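# Set the lying sand core upright into the mould's empty print

## Task

Pick up the sand core that is lying on the board and stand it upright in the mould's vacant print, blade pointing down into the round cavity the same way as the core already seated on the other side, then release it.

## Robot and tools

Robot: two six-joint arms, left_arm and right_arm, each with a parallel two-finger gripper. Only the arm names carry the words left and right; they do not refer to sides of a camera image.

World frame: one frame shared by both arms. Origin sits on the table surface midway between the arms; +x points out across the table, +z points up, and left_arm is mounted on the +y side. Positions are in metres.

Gripper frame: the fingers extend along the gripper's +z axis and move apart and together along its y axis. The reported end_effector_position is the spot between the finger pads, roughly 1 cm short of the fingertips.

Tool execute_actions. Argument actions is a list holding zero or one item. An empty list only reads back the current state. An item with rows moves the arms: rows is a list of 1 to 15 rows, and steps (1 to 15, default 15) is how many control steps of 1/30 s to run; each row lasts one step, and if rows run out the final row keeps repeating. An item with only steps (up to 300) is a wait with no new command, ending when that many steps have gone by since the previous result, counting the time you spend replying. Optional pictures (true/false) toggles camera images in the result; they are included by default.

Each row is one flat list of 14 numbers covering both arms, even when only one arm should move: left_arm waist, shoulder, elbow, wrist pitch, wrist yaw, wrist roll, opening, then the same seven for right_arm. The six joint values are absolute target angles in radians, in the same form as the Joint positions line, not offsets. Stated ranges per arm: waist -2.618 to 3.054, shoulder 0.000 to 3.142, elbow 0.000 to 3.142, wrist pitch -1.571 to 1.571, wrist yaw -1.571 to 1.571, wrist roll -2.094 to 2.094. True ends may differ by up to 0.036 rad either way. A call is rejected, and nothing is sent, if any target exceeds a range end by more than 0.036 rad and is also farther out than that joint's last reading. Targets beyond the real end are clipped there, and the result then prints "joint sent to its limit" (possibly referring to an earlier action still running); no such line does not prove more room exists.

Opening is an absolute value on a scale from -1 (closed) to +1 (fully open, pad gap 0.094 m). Between the extremes, the fingers go to where grip_measured would read the commanded number. To hold something, command roughly 0.03 below its grip_measured value for a firm grip, a smaller margin for a gentler one. Pad force tops out near 50 to 62 N, lower on some grippers and on parts under about 2 mm thick; first contact can spike harder. Readings per gripper may be offset by about 1 mm.

Motion limits: each step, a joint's target is held within a fixed distance of its measured angle (waist 0.202, shoulder 0.258, elbow 0.238, wrist pitch 0.573, wrist yaw and roll 0.522 rad), and all targets of an arm are scaled back if they would move the gripper more than 70 mm from where it is. Large moves therefore need several calls. Between calls the arms keep heading for the last row sent until they settle or a step is HELD; after that only a new action pushes further, though fingers still finish opening or closing.

Result lines: the state line lists, per arm, end_effector_position (m) and end_effector_quat_wxyz in the world frame; printed hand positions can be off, more so at long reach. Joint positions and Joint velocities give each arm's six joints (rad, rad/s) plus finger gap (m, m/s). grip_measured is the measured opening on the command scale. Joint torques are total drive output, nonzero even in free air, with per-arm offset, scale and noise. HELD marks steps where your row was partly or wholly not sent; "joint command not followed" means a clearance check altered or blocked joint targets (the rest of the row still ran). MOTOR HOT appears from 75 °C; OVER-TEMPERATURE FAULT marks a stop (at 90 °C the arm halts 10 s; at 100 °C it loses holding and drops). Holding loads, even while you think, heats motors.

Tool zoom_image: camera is cam_left_wrist or cam_right_wrist; region is [x0, y0, x1, y1] in pixels of that camera's 504x504 image, origin at top-left, at most 504 by 504. It returns an enlarged crop of the latest picture.

Cameras: both are wrist-mounted fisheye cameras; their calibration (K, distortion D, T_world_to_cam) is given, with small per-scene errors, and updated numbers appear when they change.

Tool finished_scene: argument scene is the number of the scene being ended. It is final and reports whether the goal was met; the core must already be seated upright and released and stay that way.

Suggested order: look, locate the lying core and the empty print, reach and grasp the core, lift it clear, turn it so the blade points down, lower it into the cavity matching the opposite core, open the gripper, back away, then finish.

Avoid: dropping or letting the core slip, pushing anything off the table, slamming or pressing hard into the mould, and letting the two arms collide or press on each other. Brief outside tugs on held parts or nudges to loose items can occur.

Each tool is called after "Request:" in YAML: its name, and indented under it one key for each argument.

## Session

Request:
execute_actions:
  actions: []

Scene clock: 0.00 s of 4800.00 s.
left_arm: end_effector_position=(+0.0656, -0.0595, +0.2483) grip_measured=+1.000 end_effector_quat_wxyz=(+0.579, +0.736, +0.133, +0.324) | right_arm: end_effector_position=(+0.5159, -0.1894, +0.2938) grip_measured=+1.000 end_effector_quat_wxyz=(-0.631, +0.693, -0.204, +0.283)
Joint positions: left_arm=[-1.492  0.962  0.504  0.3   -0.705  1.799  0.094] | right_arm=[-0.019  1.708  1.17   0.477 -0.764 -1.749  0.094]
Joint velocities: left_arm=[ 0.017 -0.012  0.012 -0.007  0.007 -0.007  0.   ] | right_arm=[-0.012 -0.007 -0.017 -0.095 -0.037  0.007  0.   ]
Joint torques (N m, as the arm reports them, + toward a larger angle): no reading
Motor temperatures (°C, as the motors report them): left_arm=[24 27 25 23 26 25] | right_arm=[25 23 25 25 24 25]

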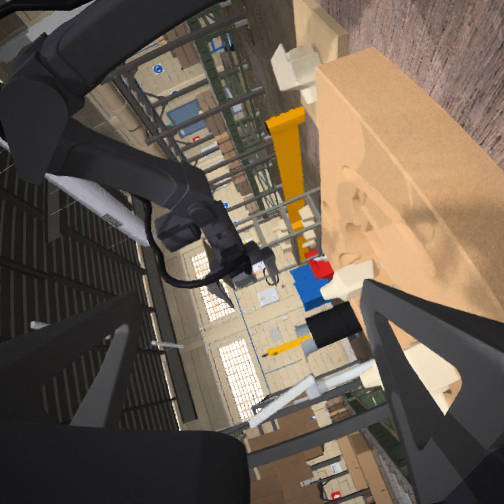

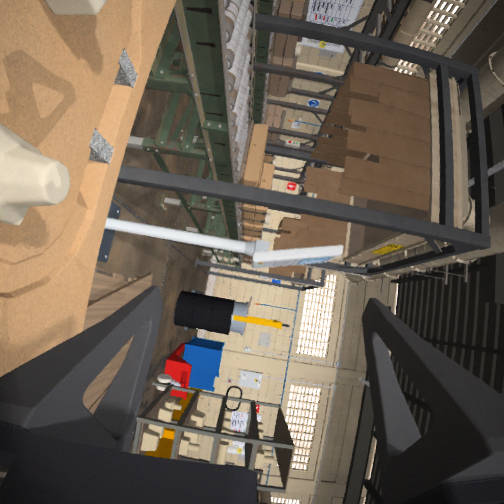

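Request:
execute_actions:
  actions:
    - {"rows": [[-0.2,1.3,1.6,-1.2,0,0,1,  0.0,1.3,1.6,-1.2,0,0,1]], "steps": 15}
  pictures: false

Request:
execute_actions:
  actions:
    - {"steps": 60}

Scene clock: 64.23 s of 4800.00 s.
left_arm: end_effector_position=(+0.2484, +0.0457, +0.2943) grip_measured=+1.000 end_effector_quat_wxyz=(+0.373, +0.494, +0.785, -0.014) | right_arm: end_effector_position=(+0.4200, -0.3010, +0.4586) grip_measured=+1.000 end_effector_quat_wxyz=(+0.606, -0.358, +0.691, -0.163)
Joint positions: left_arm=[-0.559  1.337  1.497 -0.966 -0.044  0.479  0.094] | right_arm=[-0.013  1.26   1.615 -0.57  -0.108 -0.765  0.094]
Joint velocities: left_arm=[ 1.829 -0.071  1.389 -0.96   0.359 -2.615  0.   ] | right_arm=[ 0.007 -0.281  0.11  -1.722  0.33   1.824  0.   ]
Joint torques (N m, as the arm reports them, + toward a larger angle): left_arm=[ 1.3  -8.31  6.64  0.81 -0.14 -0.03] | right_arm=[0.88 0.62 5.73 1.59 0.13 0.04]
Motor temperatures (°C, as the motors report them): left_arm=[24 27 30 27 26 25] | right_arm=[25 29 30 31 24 25]
Steps of this call (steps 1 to 90: nothing new was sent; then 60.73 s passed at rest; steps 91 to 105: all 15 steps of this action). Readings (joint positions):
91: left_arm=[-1.461 0.989 0.541 0.221 -0.631 1.724] | right_arm=[-0.017 1.696 1.185 0.423 -0.725 -1.709]
92: left_arm=[-1.397 1.063 0.621 0.115 -0.527 1.626] | right_arm=[-0.015 1.680 1.210 0.340 -0.667 -1.653]
94: left_arm=[-1.261 1.228 0.792 -0.086 -0.335 1.430] | right_arm=[-0.014 1.625 1.275 0.200 -0.554 -1.546]
98: left_arm=[-0.988 1.340 1.074 -0.520 -0.132 1.046] | right_arm=[-0.014 1.484 1.427 -0.035 -0.355 -1.336]
105: the state above

Scene clock: 66.23 s of 4800.00 s.
left_arm: end_effector_position=(+0.2669, +0.1695, +0.3037) grip_measured=+1.000 end_effector_quat_wxyz=(+0.325, +0.142, +0.934, -0.044) | right_arm: end_effector_position=(+0.3547, -0.3250, +0.3120) grip_measured=+1.000 end_effector_quat_wxyz=(+0.338, -0.055, +0.939, +0.022)
Joint positions: left_arm=[-0.194  1.306  1.586 -1.183 -0.006  0.007  0.094] | right_arm=[-0.013  1.297  1.602 -1.186 -0.012 -0.008  0.094]
Joint velocities: left_arm=[ 0.012 -0.017  0.002 -0.022 -0.007 -0.022  0.   ] | right_arm=[-0.017 -0.002 -0.007  0.037  0.066  0.037  0.   ]
Joint torques (N m, as the arm reports them, + toward a larger angle): left_arm=[-0.56 -4.97  6.77  1.18  0.07 -0.07] | right_arm=[ 1.11 -3.39  7.16  1.72  0.13  0.07]
Motor temperatures (°C, as the motors report them): left_arm=[24 27 30 27 26 25] | right_arm=[25 29 30 31 24 25]
Steps of this call (steps 1 to 45: the robot went on to your last target; steps 46 to 60: nothing new was sent). Readings (joint positions):
1: left_arm=[-0.490 1.332 1.537 -0.995 -0.034 0.388] | right_arm=[-0.013 1.254 1.617 -0.628 -0.097 -0.701]
2: left_arm=[-0.417 1.324 1.563 -1.019 -0.028 0.311] | right_arm=[-0.013 1.254 1.617 -0.688 -0.088 -0.638]
4: left_arm=[-0.275 1.310 1.584 -1.060 -0.025 0.201] | right_arm=[-0.013 1.266 1.617 -0.823 -0.067 -0.489]
8: left_arm=[-0.194 1.306 1.586 -1.133 -0.026 0.084] | right_arm=[-0.013 1.291 1.606 -1.045 -0.033 -0.208]
60: the state above
All arms were judged still, so your last target was given up. Only a new action makes them travel on or press farther. Fingers that are still opening or closing keep moving.
camera_calibration (this result's frames):
cam_left_wrist: T_world_to_cam=[[-0.333201, -0.942836, -0.00615661, 0.247027], [-0.930225, 0.329795, -0.160988, 0.266647], [0.153816, -0.0479144, -0.986937, 0.381191], [0, 0, 0, 1]] pos_world=[0.271718, 0.163231, 0.42066]
cam_right_wrist: T_world_to_cam=[[0.186268, -0.98174, -0.0386149, -0.371148], [-0.982447, -0.18571, -0.0176006, 0.318297], [0.010108, 0.0412156, -0.999099, 0.443902], [0, 0, 0, 1]] pos_world=[0.377356, -0.323555, 0.434772]

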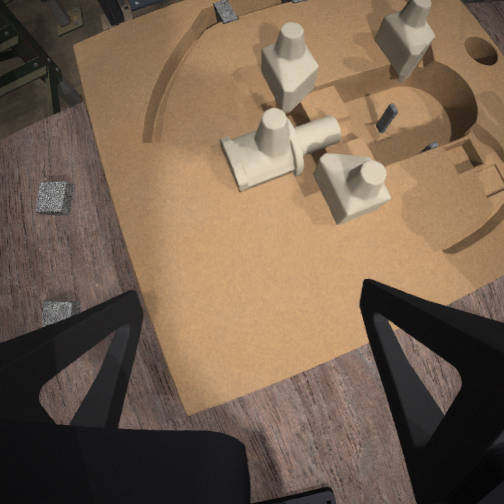

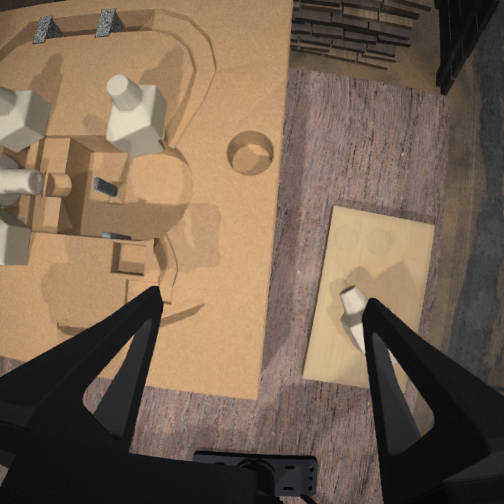

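Request:
zoom_image:
  camera: "cam_right_wrist"
  region: [0, 60, 260, 320]

Request:
zoom_image:
  camera: "cam_right_wrist"
  region: [290, 200, 450, 400]

Region (0, 60, 260, 320) of cam_right_wrist's 504x504 image, scaled by 1.938, with more detail than that image has.

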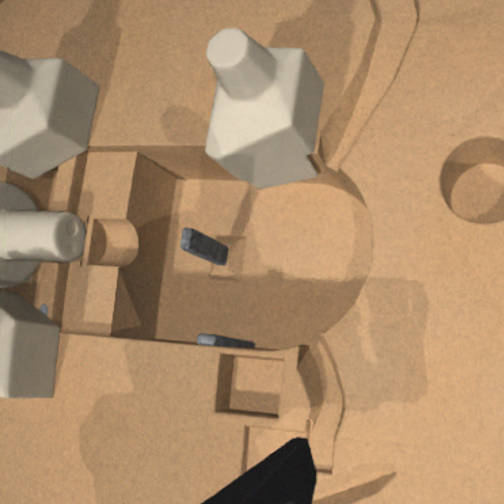

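Region (290, 200, 450, 400) of cam_right_wrist's 504x504 image, scaled by 2.520, with more detail than that image has; it fills the left 403 columns of this view, and the rest is white.

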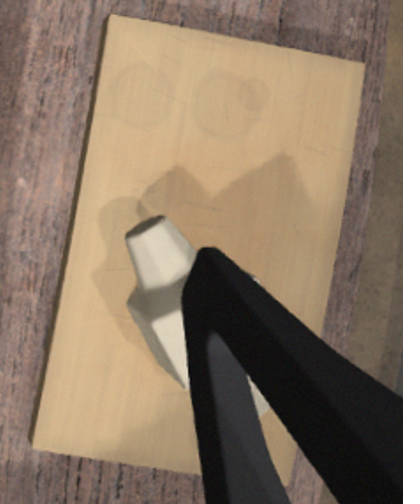

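Request:
execute_actions:
  actions:
    - {"rows": [[-0.23,1.31,1.6,-1.2,0,0,1,  -0.03,1.3,1.59,-1.19,0,0,1],[-0.27,1.33,1.6,-1.19,0,0,1,  -0.07,1.3,1.58,-1.18,0,0,1],[-0.31,1.35,1.61,-1.18,0,0,1,  -0.11,1.3,1.57,-1.17,0,0,1],[-0.35,1.37,1.62,-1.17,0,0,1,  -0.15,1.3,1.56,-1.16,0,0,1],[-0.39,1.39,1.63,-1.16,0,0,1,  -0.19,1.3,1.55,-1.15,0,0,1],[-0.43,1.41,1.64,-1.15,0,0,1,  -0.23,1.3,1.54,-1.14,0,0,1],[-0.47,1.43,1.65,-1.14,0,0,1,  -0.27,1.3,1.53,-1.13,0,0,1],[-0.51,1.46,1.66,-1.13,0,0,1,  -0.31,1.3,1.52,-1.12,0,0,1],[-0.55,1.49,1.67,-1.12,0,0,1,  -0.35,1.3,1.5,-1.11,0,0,1],[-0.59,1.52,1.68,-1.1,0,0,1,  -0.39,1.3,1.48,-1.1,0,0,1],[-0.63,1.54,1.69,-1.08,0,0,1,  -0.43,1.3,1.46,-1.09,0,0,1],[-0.66,1.56,1.7,-1.06,0,0,1,  -0.47,1.3,1.44,-1.08,0,0,1],[-0.68,1.58,1.7,-1.04,0,0,1,  -0.5,1.3,1.42,-1.07,0,0,1],[-0.69,1.59,1.7,-1.02,0,0,1,  -0.52,1.3,1.41,-1.06,0,0,1],[-0.7,1.6,1.7,-1.0,0,0,1,  -0.53,1.3,1.4,-1.05,0,0,1]], "steps": 15}
  pictures: false

Request:
execute_actions:
  actions:
    - {"steps": 25}

Scene clock: 109.20 s of 4800.00 s.
left_arm: end_effector_position=(+0.2410, -0.0168, +0.2549) grip_measured=+1.000 end_effector_quat_wxyz=(+0.265, +0.366, +0.886, -0.107) | right_arm: end_effector_position=(+0.3382, -0.4805, +0.2615) grip_measured=+1.000 end_effector_quat_wxyz=(+0.296, +0.175, +0.937, -0.056)
Joint positions: left_arm=[-0.676  1.582  1.665 -1.074 -0.001  0.005  0.094] | right_arm=[-0.495  1.297  1.431 -1.092 -0.004 -0.007  0.094]
Joint velocities: left_arm=[-0.559  0.486 -0.007  0.432  0.095  0.007  0.   ] | right_arm=[-0.676 -0.012 -0.457  0.095  0.037 -0.007  0.   ]
Joint torques (N m, as the arm reports them, + toward a larger angle): left_arm=[ 1.   -9.12  8.59  1.27 -0.04 -0.07] | right_arm=[ 0.7  -3.61  7.73  1.96  0.    0.04]
Motor temperatures (°C, as the motors report them): left_arm=[24 28 30 27 26 25] | right_arm=[25 25 29 31 24 25]
Steps of this call (steps 1 to 90: nothing new was sent; then 39.47 s passed at rest; steps 91 to 105: all 15 steps of this action). Readings (joint positions):
91: left_arm=[-0.197 1.306 1.586 -1.183 -0.007 0.007] | right_arm=[-0.014 1.297 1.602 -1.186 -0.012 -0.008]
92: left_arm=[-0.209 1.307 1.586 -1.183 -0.009 0.006] | right_arm=[-0.021 1.297 1.601 -1.185 -0.014 -0.008]
94: left_arm=[-0.268 1.319 1.588 -1.183 -0.011 0.006] | right_arm=[-0.072 1.297 1.591 -1.179 -0.015 -0.008]
98: left_arm=[-0.431 1.400 1.619 -1.168 -0.009 0.005] | right_arm=[-0.234 1.297 1.549 -1.153 -0.012 -0.008]
105: the state above

Scene clock: 110.03 s of 4800.00 s.
left_arm: end_effector_position=(+0.2449, -0.0372, +0.2536) grip_measured=+1.000 end_effector_quat_wxyz=(+0.278, +0.376, +0.876, -0.119) | right_arm: end_effector_position=(+0.3377, -0.4916, +0.2565) grip_measured=+1.000 end_effector_quat_wxyz=(+0.298, +0.190, +0.933, -0.063)
Joint positions: left_arm=[-0.703  1.612  1.67  -1.013  0.003  0.005  0.094] | right_arm=[-0.525  1.297  1.405 -1.059 -0.    -0.006  0.094]
Joint velocities: left_arm=[-0.022 -0.002  0.002 -0.051 -0.066  0.051  0.   ] | right_arm=[ 0.012 -0.007  0.002  0.037 -0.007  0.037  0.   ]
Joint torques (N m, as the arm reports them, + toward a larger angle): left_arm=[ 0.25 -9.51  8.31  1.43 -0.02 -0.06] | right_arm=[-0.55 -3.66  7.48  1.89  0.03  0.04]
Motor temperatures (°C, as the motors report them): left_arm=[24 28 30 27 26 25] | right_arm=[25 25 29 31 24 25]
Steps of this call (steps 1 to 25: the robot went on to your last target). Readings (joint positions):
1: left_arm=[-0.691 1.596 1.665 -1.060 0.001 0.005] | right_arm=[-0.513 1.297 1.418 -1.088 -0.002 -0.006]
2: left_arm=[-0.699 1.606 1.665 -1.050 0.003 0.005] | right_arm=[-0.522 1.297 1.409 -1.086 -0.000 -0.006]
4: left_arm=[-0.703 1.612 1.665 -1.037 0.004 0.005] | right_arm=[-0.525 1.297 1.405 -1.082 -0.000 -0.006]
8: left_arm=[-0.703 1.612 1.669 -1.022 0.003 0.005] | right_arm=[-0.525 1.297 1.405 -1.068 -0.000 -0.006]
25: the state above
camera_calibration (this result's frames):
cam_left_wrist: T_world_to_cam=[[-0.753181, -0.657798, 0.00447652, 0.155293], [-0.654235, 0.748357, -0.109264, 0.241193], [0.0685235, -0.0852242, -0.994003, 0.346488], [0, 0, 0, 1]] pos_world=[0.251018, -0.0488173, 0.370068]
cam_right_wrist: T_world_to_cam=[[-0.329531, -0.943474, -0.035588, -0.341482], [-0.94335, 0.327473, 0.0534069, 0.490511], [-0.0387339, 0.0511711, -0.997938, 0.416604], [0, 0, 0, 1]] pos_world=[0.366332, -0.504127, 0.377396]

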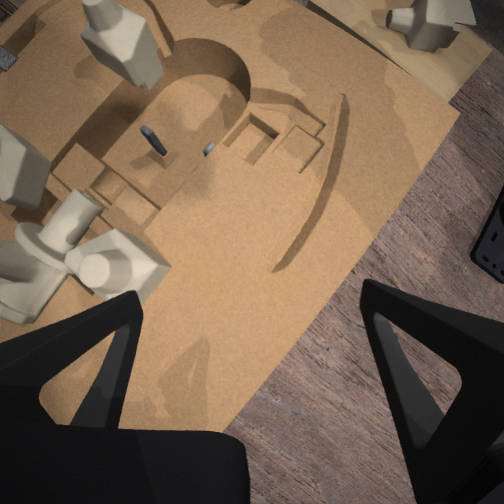

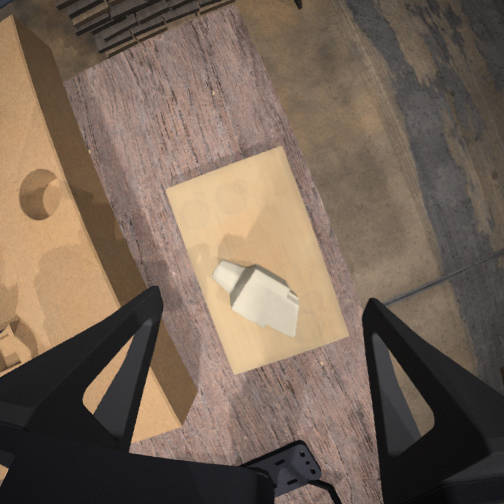

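Request:
zoom_image:
  camera: "cam_right_wrist"
  region: [190, 235, 330, 375]

Request:
zoom_image:
  camera: "cam_left_wrist"
  region: [370, 0, 504, 100]

Request:
zoom_image:
  camera: "cam_left_wrist"
  region: [70, 0, 350, 230]

Region (190, 235, 330, 375) of cam_right_wrist's 504x504 image, scaled by 3.600, with more detail than that image has.

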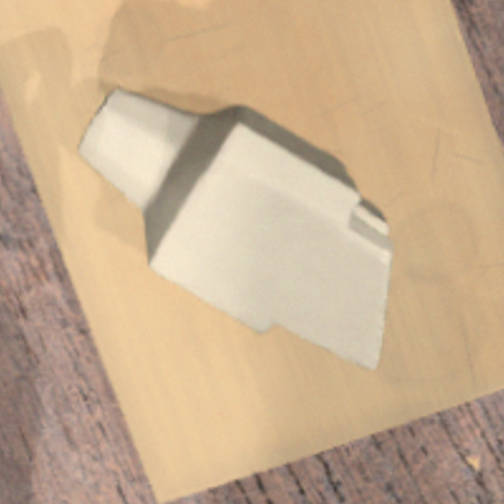

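Region (370, 0, 504, 100) of cam_left_wrist's 504x504 image, scaled by 3.761, with more detail than that image has; it fills the top 376 rows of this view, and the rest is white.

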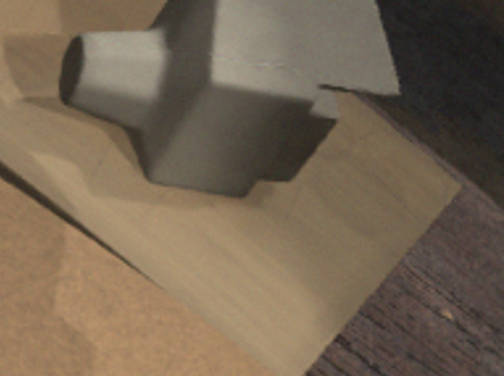

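Region (70, 0, 350, 230) of cam_left_wrist's 504x504 image, scaled by 1.800, with more detail than that image has; it fills the top 414 rows of this view, and the rest is white.

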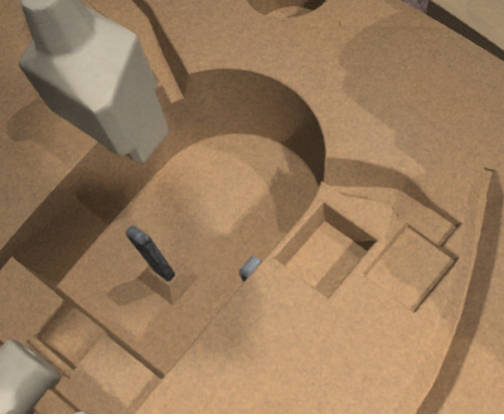

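Request:
execute_actions:
  actions:
    - {"rows": [[-0.71,1.59,1.66,-0.97,0,0,1,  -0.52,1.31,1.41,-1.07,0.01,-0.02,1],[-0.72,1.57,1.63,-0.93,0,0,1,  -0.515,1.33,1.42,-1.09,0.02,-0.05,1],[-0.73,1.55,1.6,-0.89,0,0,1,  -0.51,1.35,1.43,-1.11,0.03,-0.08,1],[-0.74,1.53,1.57,-0.85,0,0,1,  -0.5,1.37,1.44,-1.13,0.05,-0.11,1],[-0.75,1.51,1.53,-0.8,0,0,1,  -0.495,1.39,1.45,-1.15,0.06,-0.14,1],[-0.76,1.49,1.5,-0.76,0,0,1,  -0.49,1.41,1.46,-1.17,0.08,-0.17,1],[-0.77,1.47,1.46,-0.71,0,0,1,  -0.48,1.43,1.47,-1.19,0.09,-0.2,1],[-0.78,1.45,1.42,-0.67,0,0,1,  -0.47,1.46,1.48,-1.21,0.11,-0.23,1],[-0.79,1.43,1.39,-0.62,0,0,1,  -0.465,1.48,1.49,-1.23,0.12,-0.26,1],[-0.8,1.41,1.35,-0.58,0,0,1,  -0.46,1.5,1.5,-1.25,0.14,-0.29,1],[-0.81,1.39,1.31,-0.53,0,0,1,  -0.45,1.53,1.51,-1.27,0.15,-0.32,1],[-0.82,1.37,1.27,-0.49,0,0,1,  -0.44,1.55,1.52,-1.29,0.17,-0.35,1],[-0.83,1.35,1.23,-0.44,0,0,1,  -0.435,1.57,1.53,-1.31,0.18,-0.38,1],[-0.84,1.32,1.19,-0.4,0,0,1,  -0.43,1.6,1.54,-1.33,0.19,-0.41,1],[-0.85,1.3,1.15,-0.35,0,0,1,  -0.42,1.62,1.55,-1.35,0.2,-0.44,1]], "steps": 15}
  pictures: false

Request:
execute_actions:
  actions:
    - {"rows": [[-0.86,1.28,1.11,-0.3,0,0,1,  -0.41,1.65,1.55,-1.37,0.22,-0.47,1],[-0.87,1.25,1.07,-0.25,0,0,1,  -0.4,1.67,1.55,-1.39,0.23,-0.5,1],[-0.88,1.23,1.03,-0.2,0,0,1,  -0.395,1.7,1.56,-1.41,0.25,-0.53,1],[-0.89,1.2,0.99,-0.15,0,0,1,  -0.385,1.72,1.56,-1.43,0.26,-0.56,1],[-0.9,1.18,0.95,-0.1,0,0,1,  -0.38,1.75,1.56,-1.45,0.28,-0.59,1],[-0.91,1.16,0.91,-0.05,0,0,1,  -0.37,1.77,1.56,-1.47,0.29,-0.62,1],[-0.93,1.13,0.87,0.0,0,0,1,  -0.36,1.8,1.57,-1.49,0.31,-0.65,1],[-0.94,1.11,0.83,0.05,0,0,1,  -0.35,1.82,1.57,-1.5,0.32,-0.68,1],[-0.95,1.09,0.79,0.1,0,0,1,  -0.345,1.85,1.57,-1.51,0.34,-0.71,1],[-0.96,1.07,0.75,0.15,0,0,1,  -0.34,1.87,1.57,-1.52,0.35,-0.74,1],[-0.97,1.05,0.71,0.19,0,0,1,  -0.33,1.89,1.57,-1.53,0.37,-0.77,1],[-0.98,1.03,0.67,0.23,0,0,1,  -0.325,1.91,1.57,-1.54,0.38,-0.79,1],[-0.99,1.02,0.64,0.26,0,0,1,  -0.32,1.925,1.57,-1.54,0.39,-0.805,1],[-1.0,1.01,0.62,0.29,0,0,1,  -0.316,1.935,1.57,-1.543,0.396,-0.815,1],[-1.0,1.0,0.6,0.3,0,0,1,  -0.3135,1.9435,1.568,-1.5435,0.399,-0.819,1]], "steps": 15}
  pictures: false

Request:
execute_actions:
  actions:
    - {"steps": 20}

Scene clock: 230.53 s of 4800.00 s.
left_arm: end_effector_position=(+0.2036, -0.0653, +0.2485) grip_measured=+1.000 end_effector_quat_wxyz=(+0.388, +0.405, +0.805, -0.193) | right_arm: end_effector_position=(+0.3399, -0.4898, +0.1884) grip_measured=+1.000 end_effector_quat_wxyz=(+0.099, +0.016, +0.989, -0.104)
Joint positions: left_arm=[-0.824  1.362  1.229 -0.542  0.001  0.005  0.094] | right_arm=[-0.443  1.571  1.509 -1.254  0.137 -0.312  0.094]
Joint velocities: left_arm=[-0.252 -0.642 -1.204  1.311  0.007 -0.007  0.   ] | right_arm=[ 0.168  0.681  0.266 -0.491  0.344 -0.784  0.   ]
Joint torques (N m, as the arm reports them, + toward a larger angle): left_arm=[-0.81 -8.54  6.16  1.61  0.   -0.05] | right_arm=[ 1.02 -5.59  9.94  1.08  0.2  -0.09]
Motor temperatures (°C, as the motors report them): left_arm=[24 33 34 29 26 25] | right_arm=[25 25 31 33 24 25]
Steps of this call (steps 1 to 15: the robot went on to your last target; steps 16 to 90: nothing new was sent; then 117.00 s passed at rest; steps 91 to 105: all 15 steps of this action). Readings (joint positions):
91: left_arm=[-0.703 1.612 1.670 -1.011 0.003 0.005] | right_arm=[-0.525 1.297 1.405 -1.059 -0.000 -0.007]
92: left_arm=[-0.703 1.610 1.665 -0.998 0.003 0.005] | right_arm=[-0.525 1.299 1.405 -1.061 0.001 -0.013]
94: left_arm=[-0.710 1.588 1.627 -0.952 0.001 0.005] | right_arm=[-0.522 1.314 1.412 -1.076 0.010 -0.037]
98: left_arm=[-0.751 1.509 1.496 -0.827 0.001 0.005] | right_arm=[-0.496 1.395 1.446 -1.129 0.049 -0.120]
105: the state above

Scene clock: 231.03 s of 4800.00 s.
left_arm: end_effector_position=(+0.1333, -0.0708, +0.2497) grip_measured=+1.000 end_effector_quat_wxyz=(+0.529, +0.408, +0.673, -0.317) | right_arm: end_effector_position=(+0.3049, -0.4797, +0.1052) grip_measured=+1.000 end_effector_quat_wxyz=(-0.209, -0.277, +0.934, -0.082)
Joint positions: left_arm=[-0.983  1.038  0.651  0.145  0.001  0.005  0.094] | right_arm=[-0.328  1.922  1.546 -1.499  0.342 -0.734  0.094]
Joint velocities: left_arm=[-0.208 -0.291 -0.789  0.842  0.022 -0.051  0.   ] | right_arm=[ 0.129  0.418  0.002 -0.198  0.315 -0.564  0.   ]
Joint torques (N m, as the arm reports them, + toward a larger angle): left_arm=[-0.3  -5.14  6.54  2.02  0.01 -0.05] | right_arm=[ 0.52 -8.75  8.68 -0.14  0.38 -0.13]
Motor temperatures (°C, as the motors report them): left_arm=[24 33 33 29 26 25] | right_arm=[25 25 31 33 24 25]
Steps of this call (steps 1 to 15: all 15 steps of this action). Readings (joint positions):
1: left_arm=[-0.834 1.340 1.188 -0.499 0.001 0.005] | right_arm=[-0.436 1.595 1.518 -1.272 0.150 -0.340]
2: left_arm=[-0.844 1.317 1.148 -0.454 0.001 0.005] | right_arm=[-0.427 1.618 1.524 -1.290 0.164 -0.370]
4: left_arm=[-0.864 1.270 1.066 -0.362 0.001 0.005] | right_arm=[-0.410 1.665 1.534 -1.330 0.191 -0.428]
8: left_arm=[-0.908 1.172 0.908 -0.169 0.001 0.005] | right_arm=[-0.377 1.766 1.543 -1.409 0.249 -0.547]
15: the state above

Scene clock: 231.70 s of 4800.00 s.
left_arm: end_effector_position=(+0.1308, -0.0732, +0.2667) grip_measured=+1.000 end_effector_quat_wxyz=(+0.563, +0.393, +0.641, -0.341) | right_arm: end_effector_position=(+0.2974, -0.4834, +0.1044) grip_measured=+1.000 end_effector_quat_wxyz=(-0.245, -0.321, +0.911, -0.079)
Joint positions: left_arm=[-0.991  1.026  0.607  0.286  0.001  0.005  0.094] | right_arm=[-0.321  1.944  1.546 -1.533  0.386 -0.81   0.094]
Joint velocities: left_arm=[-0.012  0.012  0.012  0.037  0.022 -0.066  0.   ] | right_arm=[-0.002 -0.012 -0.007 -0.007 -0.037 -0.037  0.   ]
Joint torques (N m, as the arm reports them, + toward a larger angle): left_arm=[-0.78 -5.62  6.33  1.98  0.   -0.06] | right_arm=[ 0.73 -8.75  8.7  -0.21  0.34 -0.13]
Motor temperatures (°C, as the motors report them): left_arm=[24 33 33 29 26 25] | right_arm=[25 25 31 33 24 25]
Steps of this call (steps 1 to 20: the robot went on to your last target). Readings (joint positions):
1: left_arm=[-0.988 1.030 0.629 0.170 0.001 0.005] | right_arm=[-0.324 1.934 1.546 -1.504 0.350 -0.749]
2: left_arm=[-0.991 1.026 0.616 0.189 0.001 0.005] | right_arm=[-0.322 1.941 1.546 -1.508 0.357 -0.762]
4: left_arm=[-0.991 1.026 0.607 0.216 0.001 0.005] | right_arm=[-0.321 1.944 1.546 -1.515 0.366 -0.780]
8: left_arm=[-0.991 1.026 0.607 0.261 0.001 0.005] | right_arm=[-0.321 1.944 1.546 -1.527 0.378 -0.798]
20: the state above
camera_calibration (this result's frames):
cam_left_wrist: T_world_to_cam=[[-0.902865, -0.428721, -0.0321376, 0.0917472], [-0.232572, 0.549917, -0.802186, 0.309989], [0.361587, -0.716791, -0.596209, 0.173617], [0, 0, 0, 1]] pos_world=[0.0921523, -0.00668705, 0.355129]
cam_right_wrist: T_world_to_cam=[[0.615228, -0.783272, -0.0893244, -0.550362], [-0.236638, -0.291564, 0.926819, -0.142701], [-0.751995, -0.549068, -0.36473, 0.118692], [0, 0, 0, 1]] pos_world=[0.394086, -0.40752, 0.126388]

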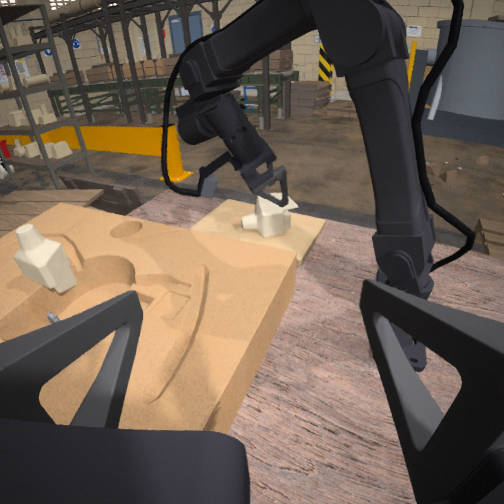

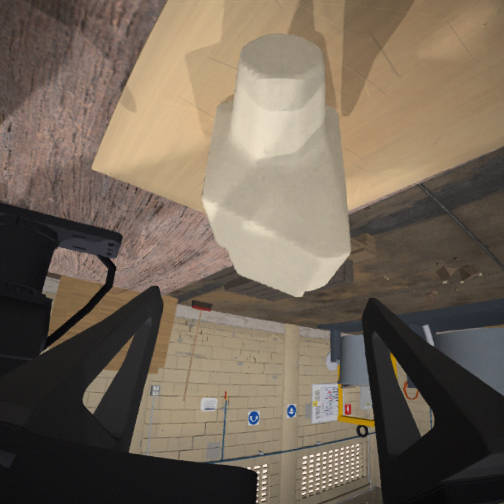

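Request:
execute_actions:
  actions:
    - {"rows": [[-1.0,1.0,0.6,0.3,0,0,1,  -0.31,1.947,1.56,-1.53,0.405,-0.825,1],[-1.0,1.0,0.6,0.3,0,0,1,  -0.308,1.95,1.55,-1.515,0.41,-0.828,1],[-1.0,1.0,0.6,0.3,0,0,1,  -0.306,1.954,1.54,-1.5,0.41,-0.828,1],[-1.0,1.0,0.6,0.3,0,0,1,  -0.306,1.958,1.53,-1.485,0.41,-0.828,1],[-1.0,1.0,0.6,0.3,0,0,1,  -0.306,1.962,1.518,-1.47,0.41,-0.828,1],[-1.0,1.0,0.6,0.3,0,0,1,  -0.306,1.966,1.506,-1.455,0.41,-0.828,1],[-1.0,1.0,0.6,0.3,0,0,1,  -0.306,1.97,1.494,-1.44,0.41,-0.828,1],[-1.0,1.0,0.6,0.3,0,0,1,  -0.306,1.974,1.482,-1.425,0.41,-0.828,1],[-1.0,1.0,0.6,0.3,0,0,1,  -0.306,1.978,1.47,-1.41,0.41,-0.828,1],[-1.0,1.0,0.6,0.3,0,0,1,  -0.306,1.982,1.458,-1.395,0.41,-0.828,1],[-1.0,1.0,0.6,0.3,0,0,1,  -0.306,1.986,1.446,-1.38,0.41,-0.828,1],[-1.0,1.0,0.6,0.3,0,0,1,  -0.306,1.99,1.434,-1.36,0.41,-0.828,1],[-1.0,1.0,0.6,0.3,0,0,1,  -0.306,1.994,1.422,-1.345,0.41,-0.828,1],[-1.0,1.0,0.6,0.3,0,0,1,  -0.306,1.997,1.412,-1.33,0.41,-0.828,1],[-1.0,1.0,0.6,0.3,0,0,1,  -0.306,2.0,1.404,-1.315,0.41,-0.828,1]], "steps": 15}
  pictures: false

Request:
execute_actions:
  actions:
    - {"steps": 20}

Scene clock: 264.07 s of 4800.00 s.
left_arm: end_effector_position=(+0.1309, -0.0732, +0.2669) grip_measured=+1.000 end_effector_quat_wxyz=(+0.564, +0.393, +0.641, -0.342) | right_arm: end_effector_position=(+0.2964, -0.4837, +0.0653) grip_measured=+1.000 end_effector_quat_wxyz=(-0.251, -0.329, +0.907, -0.082)
Joint positions: left_arm=[-0.991  1.026  0.607  0.288  0.001  0.005  0.094] | right_arm=[-0.316  1.981  1.432 -1.39   0.397 -0.82   0.094]
Joint velocities: left_arm=[-0.002 -0.002 -0.012  0.051  0.037 -0.022  0.   ] | right_arm=[-0.002  0.144 -0.335  0.476 -0.037  0.081  0.   ]
Joint torques (N m, as the arm reports them, + toward a larger angle): left_arm=[-0.76 -5.61  6.35  2.    0.   -0.06] | right_arm=[ 0.83 -8.    5.57 -0.03  0.36 -0.14]
Motor temperatures (°C, as the motors report them): left_arm=[24 31 32 31 26 25] | right_arm=[25 30 32 30 25 25]
Steps of this call (steps 1 to 15: the robot went on to your last target; steps 16 to 90: nothing new was sent; then 28.87 s passed at rest; steps 91 to 105: all 15 steps of this action). Readings (joint positions):
91: left_arm=[-0.991 1.026 0.607 0.288 0.001 0.005] | right_arm=[-0.321 1.944 1.546 -1.533 0.387 -0.812]
92: left_arm=[-0.991 1.026 0.607 0.288 0.001 0.005] | right_arm=[-0.321 1.944 1.546 -1.533 0.388 -0.813]
94: left_arm=[-0.991 1.026 0.607 0.288 0.001 0.005] | right_arm=[-0.319 1.944 1.546 -1.526 0.392 -0.816]
98: left_arm=[-0.991 1.026 0.607 0.288 0.001 0.005] | right_arm=[-0.316 1.945 1.519 -1.484 0.396 -0.818]
105: the state above

Scene clock: 264.73 s of 4800.00 s.
left_arm: end_effector_position=(+0.1309, -0.0732, +0.2669) grip_measured=+1.000 end_effector_quat_wxyz=(+0.564, +0.393, +0.641, -0.342) | right_arm: end_effector_position=(+0.3033, -0.4852, +0.0537) grip_measured=+1.000 end_effector_quat_wxyz=(-0.239, -0.327, +0.910, -0.089)
Joint positions: left_arm=[-0.991  1.026  0.607  0.288  0.001  0.005  0.094] | right_arm=[-0.316  1.994  1.413 -1.328  0.397 -0.82   0.094]
Joint velocities: left_arm=[ 0.022 -0.022 -0.007  0.066  0.022  0.037  0.   ] | right_arm=[ 0.007 -0.027 -0.002  0.037 -0.095 -0.066  0.   ]
Joint torques (N m, as the arm reports them, + toward a larger angle): left_arm=[-0.76 -5.61  6.33  2.    0.   -0.06] | right_arm=[ 0.83 -8.37  5.44  0.08  0.35 -0.12]
Motor temperatures (°C, as the motors report them): left_arm=[24 31 32 31 26 25] | right_arm=[25 30 32 30 25 25]
Steps of this call (steps 1 to 20: the robot went on to your last target). Readings (joint positions):
1: left_arm=[-0.991 1.026 0.607 0.288 0.001 0.005] | right_arm=[-0.316 1.986 1.423 -1.377 0.397 -0.820]
2: left_arm=[-0.991 1.026 0.607 0.288 0.001 0.005] | right_arm=[-0.316 1.990 1.417 -1.368 0.397 -0.820]
4: left_arm=[-0.991 1.026 0.607 0.288 0.001 0.005] | right_arm=[-0.316 1.994 1.413 -1.353 0.397 -0.820]
8: left_arm=[-0.991 1.026 0.607 0.288 0.001 0.005] | right_arm=[-0.316 1.994 1.413 -1.336 0.397 -0.820]
20: the state above
camera_calibration (this result's frames):
cam_left_wrist: T_world_to_cam=[[-0.902848, -0.428754, -0.0321757, 0.0917631], [-0.23215, 0.549101, -0.802866, 0.310304], [0.3619, -0.717397, -0.59529, 0.173424], [0, 0, 0, 1]] pos_world=[0.0921231, -0.00663057, 0.355323]
cam_right_wrist: T_world_to_cam=[[0.630497, -0.772994, -0.0703793, -0.560589], [-0.246523, -0.285403, 0.92616, -0.0887884], [-0.736002, -0.566591, -0.370507, 0.0906611], [0, 0, 0, 1]] pos_world=[0.398288, -0.407305, 0.0763689]

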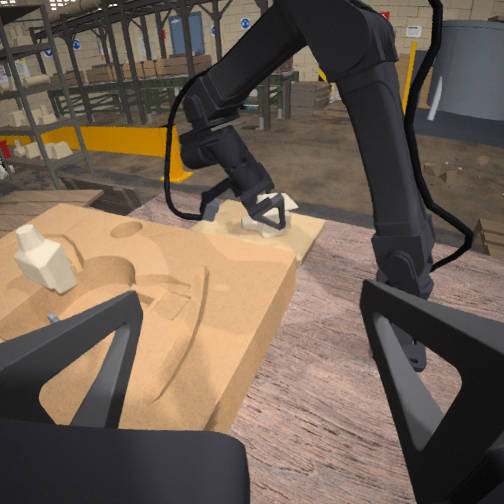

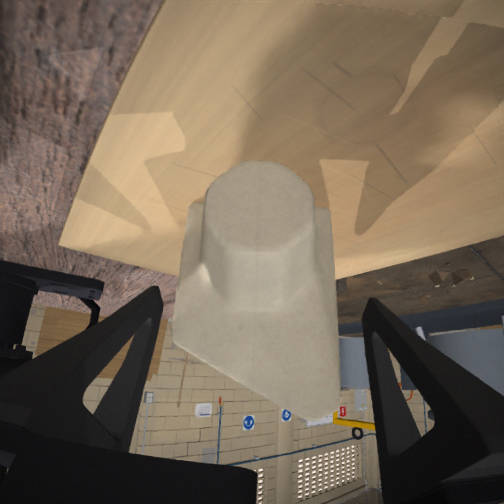

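Request:
zoom_image:
  camera: "cam_left_wrist"
  region: [190, 160, 330, 260]

Region (190, 160, 330, 260) of cam_left_wrist's 504x504 image, scaled by 3.600, with more detail than that image has; it fills the top 360 rows of this view, and the rest is white.

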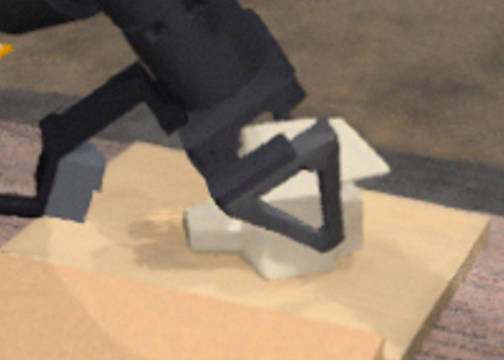

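Request:
execute_actions:
  actions:
    - {"rows": [[-1.0,1.0,0.6,0.3,0,0,1,  -0.3,2.001,1.402,-1.312,0.41,-0.823,1],[-1.0,1.0,0.6,0.3,0,0,1,  -0.295,2.002,1.399,-1.308,0.41,-0.82,1],[-1.0,1.0,0.6,0.3,0,0,1,  -0.29,2.003,1.396,-1.304,0.41,-0.815,1],[-1.0,1.0,0.6,0.3,0,0,1,  -0.285,2.004,1.393,-1.3,0.41,-0.81,1],[-1.0,1.0,0.6,0.3,0,0,1,  -0.282,2.005,1.39,-1.297,0.41,-0.805,0.9],[-1.0,1.0,0.6,0.3,0,0,1,  -0.28,2.006,1.387,-1.294,0.41,-0.8,0.8],[-1.0,1.0,0.6,0.3,0,0,1,  -0.28,2.007,1.385,-1.292,0.41,-0.8,0.7],[-1.0,1.0,0.6,0.3,0,0,1,  -0.28,2.007,1.385,-1.292,0.41,-0.8,0.6],[-1.0,1.0,0.6,0.3,0,0,1,  -0.28,2.007,1.385,-1.292,0.41,-0.8,0.5],[-1.0,1.0,0.6,0.3,0,0,1,  -0.28,2.007,1.385,-1.292,0.41,-0.8,0.4]], "steps": 15}
  pictures: false

Request:
execute_actions:
  actions:
    - {"steps": 15}

Scene clock: 365.27 s of 4800.00 s.
left_arm: end_effector_position=(+0.1309, -0.0732, +0.2669) grip_measured=+1.000 end_effector_quat_wxyz=(+0.564, +0.393, +0.641, -0.342) | right_arm: end_effector_position=(+0.3071, -0.4777, +0.0497) grip_measured=+0.403 end_effector_quat_wxyz=(-0.234, -0.335, +0.908, -0.096)
Joint positions: left_arm=[-0.991  1.026  0.607  0.288  0.001  0.005  0.094] | right_arm=[-0.287  1.994  1.398 -1.306  0.398 -0.809  0.066]
Joint velocities: left_arm=[ 0.002  0.002  0.017 -0.051  0.066  0.095  0.   ] | right_arm=[ 0.017 -0.012 -0.027 -0.081 -0.022 -0.022 -0.001]
Joint torques (N m, as the arm reports them, + toward a larger angle): left_arm=[-0.76 -5.6   6.31  1.99  0.   -0.06] | right_arm=[ 0.77 -7.85  4.95  0.08  0.34  0.07]
Motor temperatures (°C, as the motors report them): left_arm=[24 31 32 34 26 25] | right_arm=[25 32 30 28 25 25]
Steps of this call (steps 1 to 15: the robot went on to your last target; steps 16 to 90: nothing new was sent; then 97.03 s passed at rest; steps 91 to 105: all 15 steps of this action). Readings (joint positions):
91: left_arm=[-0.991 1.026 0.607 0.288 0.001 0.005] | right_arm=[-0.315 1.994 1.413 -1.327 0.397 -0.820]
92: left_arm=[-0.991 1.026 0.607 0.288 0.001 0.005] | right_arm=[-0.314 1.994 1.413 -1.326 0.398 -0.820]
94: left_arm=[-0.991 1.026 0.607 0.288 0.001 0.005] | right_arm=[-0.307 1.994 1.413 -1.322 0.398 -0.820]
98: left_arm=[-0.991 1.026 0.607 0.288 0.001 0.005] | right_arm=[-0.289 1.994 1.402 -1.311 0.399 -0.814]
105: the state above

Scene clock: 365.77 s of 4800.00 s.
left_arm: end_effector_position=(+0.1309, -0.0732, +0.2669) grip_measured=+1.000 end_effector_quat_wxyz=(+0.564, +0.393, +0.641, -0.342) | right_arm: end_effector_position=(+0.3074, -0.4778, +0.0496) grip_measured=+0.403 end_effector_quat_wxyz=(-0.234, -0.334, +0.908, -0.097)
Joint positions: left_arm=[-0.991  1.026  0.607  0.288  0.001  0.005  0.094] | right_arm=[-0.287  1.994  1.398 -1.304  0.399 -0.808  0.066]
Joint velocities: left_arm=[-0.012 -0.002 -0.017 -0.022 -0.007 -0.051  0.   ] | right_arm=[-0.017  0.002 -0.007 -0.037 -0.095 -0.066 -0.001]
Joint torques (N m, as the arm reports them, + toward a larger angle): left_arm=[-0.74 -5.61  6.34  2.    0.   -0.06] | right_arm=[ 0.54 -7.81  4.94  0.12  0.34  0.05]
Motor temperatures (°C, as the motors report them): left_arm=[24 31 32 34 26 25] | right_arm=[25 32 30 28 25 25]
Steps of this call (steps 1 to 15: the robot went on to your last target). Readings (joint positions):
1: left_arm=[-0.991 1.026 0.607 0.288 0.001 0.005] | right_arm=[-0.287 1.994 1.398 -1.305 0.399 -0.809]
2: left_arm=[-0.991 1.026 0.607 0.288 0.001 0.005] | right_arm=[-0.287 1.994 1.398 -1.305 0.399 -0.809]
4: left_arm=[-0.991 1.026 0.607 0.288 0.001 0.005] | right_arm=[-0.287 1.994 1.398 -1.304 0.399 -0.809]
8: left_arm=[-0.991 1.026 0.607 0.288 0.001 0.005] | right_arm=[-0.287 1.994 1.398 -1.304 0.399 -0.808]
15: the state above
All arms were judged still, so your last target was given up. Only a new action makes them travel on or press farther. Fingers that are still opening or closing keep moving.
camera_calibration (this result's frames):
cam_left_wrist: T_world_to_cam=[[-0.902848, -0.428754, -0.0321757, 0.0917631], [-0.23215, 0.549101, -0.802866, 0.310304], [0.3619, -0.717397, -0.59529, 0.173424], [0, 0, 0, 1]] pos_world=[0.0921231, -0.00663057, 0.355323]
cam_right_wrist: T_world_to_cam=[[0.645708, -0.76146, -0.0569244, -0.55757], [-0.25248, -0.283265, 0.925211, -0.0789796], [-0.720635, -0.583043, -0.37516, 0.0839614], [0, 0, 0, 1]] pos_world=[0.400592, -0.397986, 0.0728324]

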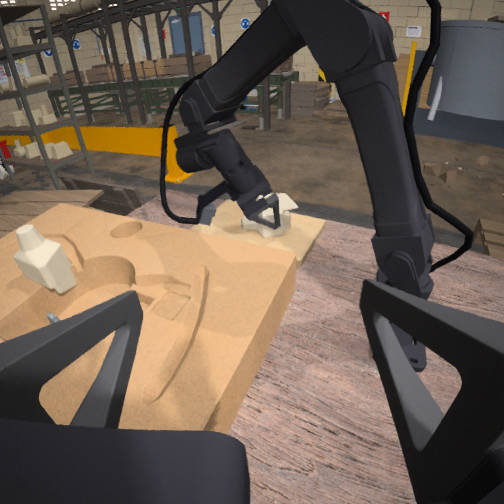

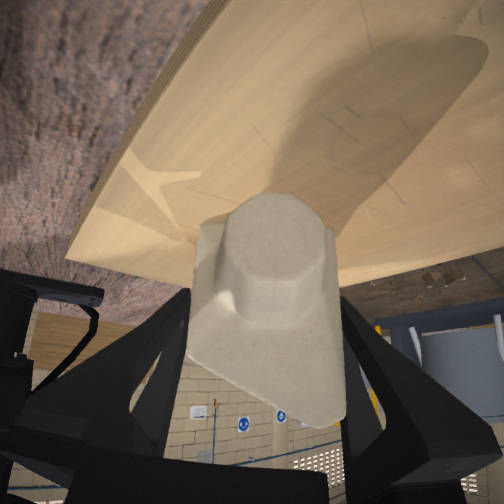

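Request:
zoom_image:
  camera: "cam_left_wrist"
  region: [210, 170, 320, 250]

Region (210, 170, 320, 250) of cam_left_wrist's 504x504 image, scaled by 4.582, with more detail than that image has; it fills the top 367 rows of this view, and the rest is white.

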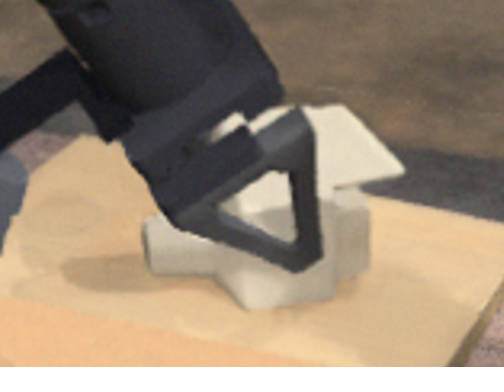

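Request:
execute_actions:
  actions:
    - {"rows": [[-1.0,1.0,0.6,0.3,0,0,1,  -0.28,2.007,1.385,-1.292,0.41,-0.8,0.36],[-1.0,1.0,0.6,0.3,0,0,1,  -0.28,2.007,1.385,-1.292,0.41,-0.8,0.32],[-1.0,1.0,0.6,0.3,0,0,1,  -0.28,2.007,1.385,-1.292,0.41,-0.8,0.28],[-1.0,1.0,0.6,0.3,0,0,1,  -0.28,2.007,1.385,-1.292,0.41,-0.8,0.25],[-1.0,1.0,0.6,0.3,0,0,1,  -0.28,2.007,1.385,-1.292,0.41,-0.8,0.22],[-1.0,1.0,0.6,0.3,0,0,1,  -0.28,2.007,1.385,-1.292,0.41,-0.8,0.2],[-1.0,1.0,0.6,0.3,0,0,1,  -0.28,2.007,1.385,-1.292,0.41,-0.8,0.18],[-1.0,1.0,0.6,0.3,0,0,1,  -0.28,2.007,1.385,-1.292,0.41,-0.8,0.16],[-1.0,1.0,0.6,0.3,0,0,1,  -0.28,2.007,1.385,-1.292,0.41,-0.8,0.14],[-1.0,1.0,0.6,0.3,0,0,1,  -0.28,2.007,1.385,-1.292,0.41,-0.8,0.12],[-1.0,1.0,0.6,0.3,0,0,1,  -0.28,2.007,1.385,-1.292,0.41,-0.8,0.1],[-1.0,1.0,0.6,0.3,0,0,1,  -0.28,2.007,1.385,-1.292,0.41,-0.8,0.08]], "steps": 15}
  pictures: false

Scene clock: 393.50 s of 4800.00 s.
left_arm: end_effector_position=(+0.1309, -0.0732, +0.2669) grip_measured=+1.000 end_effector_quat_wxyz=(+0.564, +0.393, +0.641, -0.342) | right_arm: end_effector_position=(+0.3080, -0.4782, +0.0495) grip_measured=+0.181 end_effector_quat_wxyz=(-0.233, -0.334, +0.908, -0.098)
Joint positions: left_arm=[-0.991  1.026  0.607  0.288  0.001  0.005  0.094] | right_arm=[-0.287  1.994  1.398 -1.301  0.4   -0.808  0.055]
Joint velocities: left_arm=[ 0.002  0.012 -0.007 -0.007  0.037  0.007  0.   ] | right_arm=[ 0.012 -0.012 -0.007  0.081 -0.037 -0.022 -0.001]
Joint torques (N m, as the arm reports them, + toward a larger angle): left_arm=[-0.76 -5.61  6.35  2.    0.   -0.06] | right_arm=[ 0.62 -7.76  4.96  0.08  0.28  0.06]
Motor temperatures (°C, as the motors report them): left_arm=[24 31 32 35 26 25] | right_arm=[25 31 30 27 25 25]
Steps of this call (steps 1 to 90: nothing new was sent; then 24.23 s passed at rest; steps 91 to 105: all 15 steps of this action). Readings (joint positions):
91: left_arm=[-0.991 1.026 0.607 0.288 0.001 0.005] | right_arm=[-0.287 1.994 1.398 -1.304 0.399 -0.808]
92: left_arm=[-0.991 1.026 0.607 0.288 0.001 0.005] | right_arm=[-0.287 1.994 1.398 -1.304 0.398 -0.808]
94: left_arm=[-0.991 1.026 0.607 0.288 0.001 0.005] | right_arm=[-0.287 1.994 1.398 -1.304 0.399 -0.808]
98: left_arm=[-0.991 1.026 0.607 0.288 0.001 0.005] | right_arm=[-0.287 1.994 1.398 -1.301 0.400 -0.808]
105: the state above

Request:
execute_actions:
  actions:
    - {"rows": [[-1.0,1.0,0.6,0.3,0,0,1,  -0.285,1.995,1.41,-1.305,0.405,-0.808,0.15],[-1.0,1.0,0.6,0.3,0,0,1,  -0.285,1.99,1.42,-1.315,0.405,-0.808,0.15],[-1.0,1.0,0.6,0.3,0,0,1,  -0.285,1.985,1.43,-1.325,0.405,-0.808,0.15],[-1.0,1.0,0.6,0.3,0,0,1,  -0.285,1.98,1.442,-1.34,0.405,-0.808,0.15],[-1.0,1.0,0.6,0.3,0,0,1,  -0.285,1.975,1.454,-1.355,0.405,-0.808,0.15],[-1.0,1.0,0.6,0.3,0,0,1,  -0.285,1.97,1.466,-1.37,0.405,-0.808,0.15],[-1.0,1.0,0.6,0.3,0,0,1,  -0.285,1.96,1.478,-1.38,0.405,-0.808,0.15],[-1.0,1.0,0.6,0.3,0,0,1,  -0.285,1.95,1.49,-1.39,0.405,-0.808,0.15],[-1.0,1.0,0.6,0.3,0,0,1,  -0.285,1.935,1.5,-1.4,0.405,-0.808,0.15],[-1.0,1.0,0.6,0.3,0,0,1,  -0.285,1.92,1.51,-1.4,0.405,-0.808,0.15],[-1.0,1.0,0.6,0.3,0,0,1,  -0.285,1.9,1.52,-1.4,0.405,-0.808,0.15],[-1.0,1.0,0.6,0.3,0,0,1,  -0.285,1.88,1.53,-1.4,0.405,-0.808,0.15],[-1.0,1.0,0.6,0.3,0,0,1,  -0.285,1.86,1.54,-1.4,0.405,-0.808,0.15],[-1.0,1.0,0.6,0.3,0,0,1,  -0.285,1.845,1.545,-1.4,0.405,-0.808,0.15],[-1.0,1.0,0.6,0.3,0,0,1,  -0.285,1.83,1.55,-1.4,0.405,-0.808,0.15]], "steps": 15}
  pictures: false

Request:
execute_actions:
  actions:
    - {"steps": 15}

Scene clock: 425.30 s of 4800.00 s.
left_arm: end_effector_position=(+0.1309, -0.0732, +0.2669) grip_measured=+1.000 end_effector_quat_wxyz=(+0.564, +0.393, +0.641, -0.342) | right_arm: end_effector_position=(+0.3308, -0.4795, +0.0953) grip_measured=+0.181 end_effector_quat_wxyz=(-0.170, -0.323, +0.922, -0.125)
Joint positions: left_arm=[-0.991  1.026  0.607  0.288  0.001  0.005  0.094] | right_arm=[-0.287  1.907  1.503 -1.353  0.385 -0.808  0.055]
Joint velocities: left_arm=[-0.007 -0.002 -0.007 -0.022 -0.022  0.066  0.   ] | right_arm=[-0.002 -0.642  0.276 -0.139  0.051 -0.007  0.001]
Joint torques (N m, as the arm reports them, + toward a larger angle): left_arm=[-0.74 -5.63  6.35  1.99  0.   -0.06] | right_arm=[  0.24 -11.75   9.88  -0.08   0.46  -0.04]
Motor temperatures (°C, as the motors report them): left_arm=[24 31 33 35 26 25] | right_arm=[25 32 30 27 25 25]
Steps of this call (steps 1 to 15: the robot went on to your last target; steps 16 to 90: nothing new was sent; then 28.30 s passed at rest; steps 91 to 105: all 15 steps of this action). Readings (joint positions):
91: left_arm=[-0.991 1.026 0.607 0.288 0.001 0.005] | right_arm=[-0.287 1.994 1.398 -1.301 0.400 -0.808]
92: left_arm=[-0.991 1.026 0.607 0.288 0.001 0.005] | right_arm=[-0.287 1.994 1.398 -1.302 0.400 -0.808]
94: left_arm=[-0.991 1.026 0.607 0.288 0.001 0.005] | right_arm=[-0.287 1.994 1.401 -1.304 0.400 -0.808]
98: left_arm=[-0.991 1.026 0.607 0.288 0.001 0.005] | right_arm=[-0.287 1.994 1.436 -1.327 0.390 -0.808]
105: the state above

Scene clock: 425.80 s of 4800.00 s.
left_arm: end_effector_position=(+0.1309, -0.0732, +0.2669) grip_measured=+1.000 end_effector_quat_wxyz=(+0.564, +0.393, +0.641, -0.342) | right_arm: end_effector_position=(+0.3330, -0.4798, +0.1205) grip_measured=+0.181 end_effector_quat_wxyz=(-0.142, -0.318, +0.927, -0.140)
Joint positions: left_arm=[-0.991  1.026  0.607  0.288  0.001  0.005  0.094] | right_arm=[-0.287  1.845  1.531 -1.378  0.384 -0.808  0.055]
Joint velocities: left_arm=[-0.027 -0.017 -0.022  0.007  0.022 -0.081  0.   ] | right_arm=[-0.002 -0.012  0.007  0.037  0.007  0.007 -0.001]
Joint torques (N m, as the arm reports them, + toward a larger angle): left_arm=[-0.76 -5.61  6.34  2.    0.   -0.06] | right_arm=[ 0.09 -9.33  8.82  0.17  0.41 -0.03]
Motor temperatures (°C, as the motors report them): left_arm=[24 31 33 35 26 25] | right_arm=[25 32 30 27 25 25]
Steps of this call (steps 1 to 15: the robot went on to your last target). Readings (joint positions):
1: left_arm=[-0.991 1.026 0.607 0.288 0.001 0.005] | right_arm=[-0.287 1.887 1.511 -1.356 0.385 -0.808]
2: left_arm=[-0.991 1.026 0.607 0.288 0.001 0.005] | right_arm=[-0.287 1.870 1.519 -1.359 0.385 -0.808]
4: left_arm=[-0.991 1.026 0.607 0.288 0.001 0.005] | right_arm=[-0.287 1.849 1.529 -1.364 0.385 -0.808]
8: left_arm=[-0.991 1.026 0.607 0.288 0.001 0.005] | right_arm=[-0.287 1.845 1.531 -1.373 0.384 -0.808]
15: the state above
camera_calibration (this result's frames):
cam_left_wrist: T_world_to_cam=[[-0.902848, -0.428754, -0.0321757, 0.0917631], [-0.23215, 0.549101, -0.802866, 0.310304], [0.3619, -0.717397, -0.59529, 0.173424], [0, 0, 0, 1]] pos_world=[0.0921231, -0.00663057, 0.355323]
cam_right_wrist: T_world_to_cam=[[0.639152, -0.763382, 0.0934486, -0.588442], [-0.439513, -0.262845, 0.858918, -0.0585597], [-0.63112, -0.590051, -0.503514, 0.110145], [0, 0, 0, 1]] pos_world=[0.419881, -0.399607, 0.160747]

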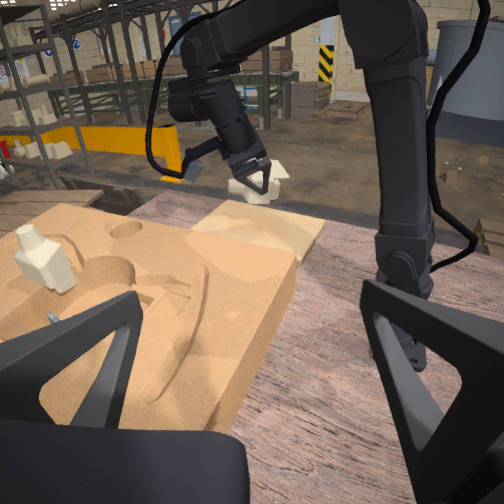

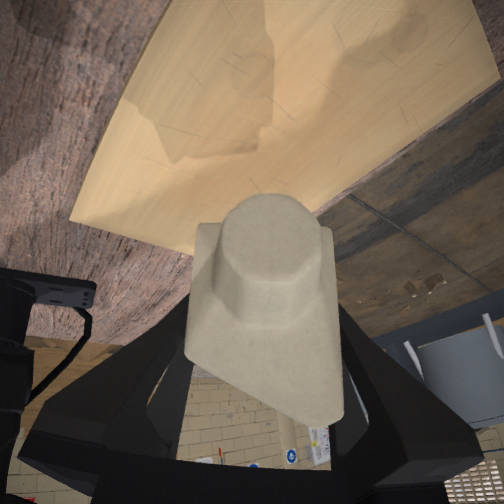

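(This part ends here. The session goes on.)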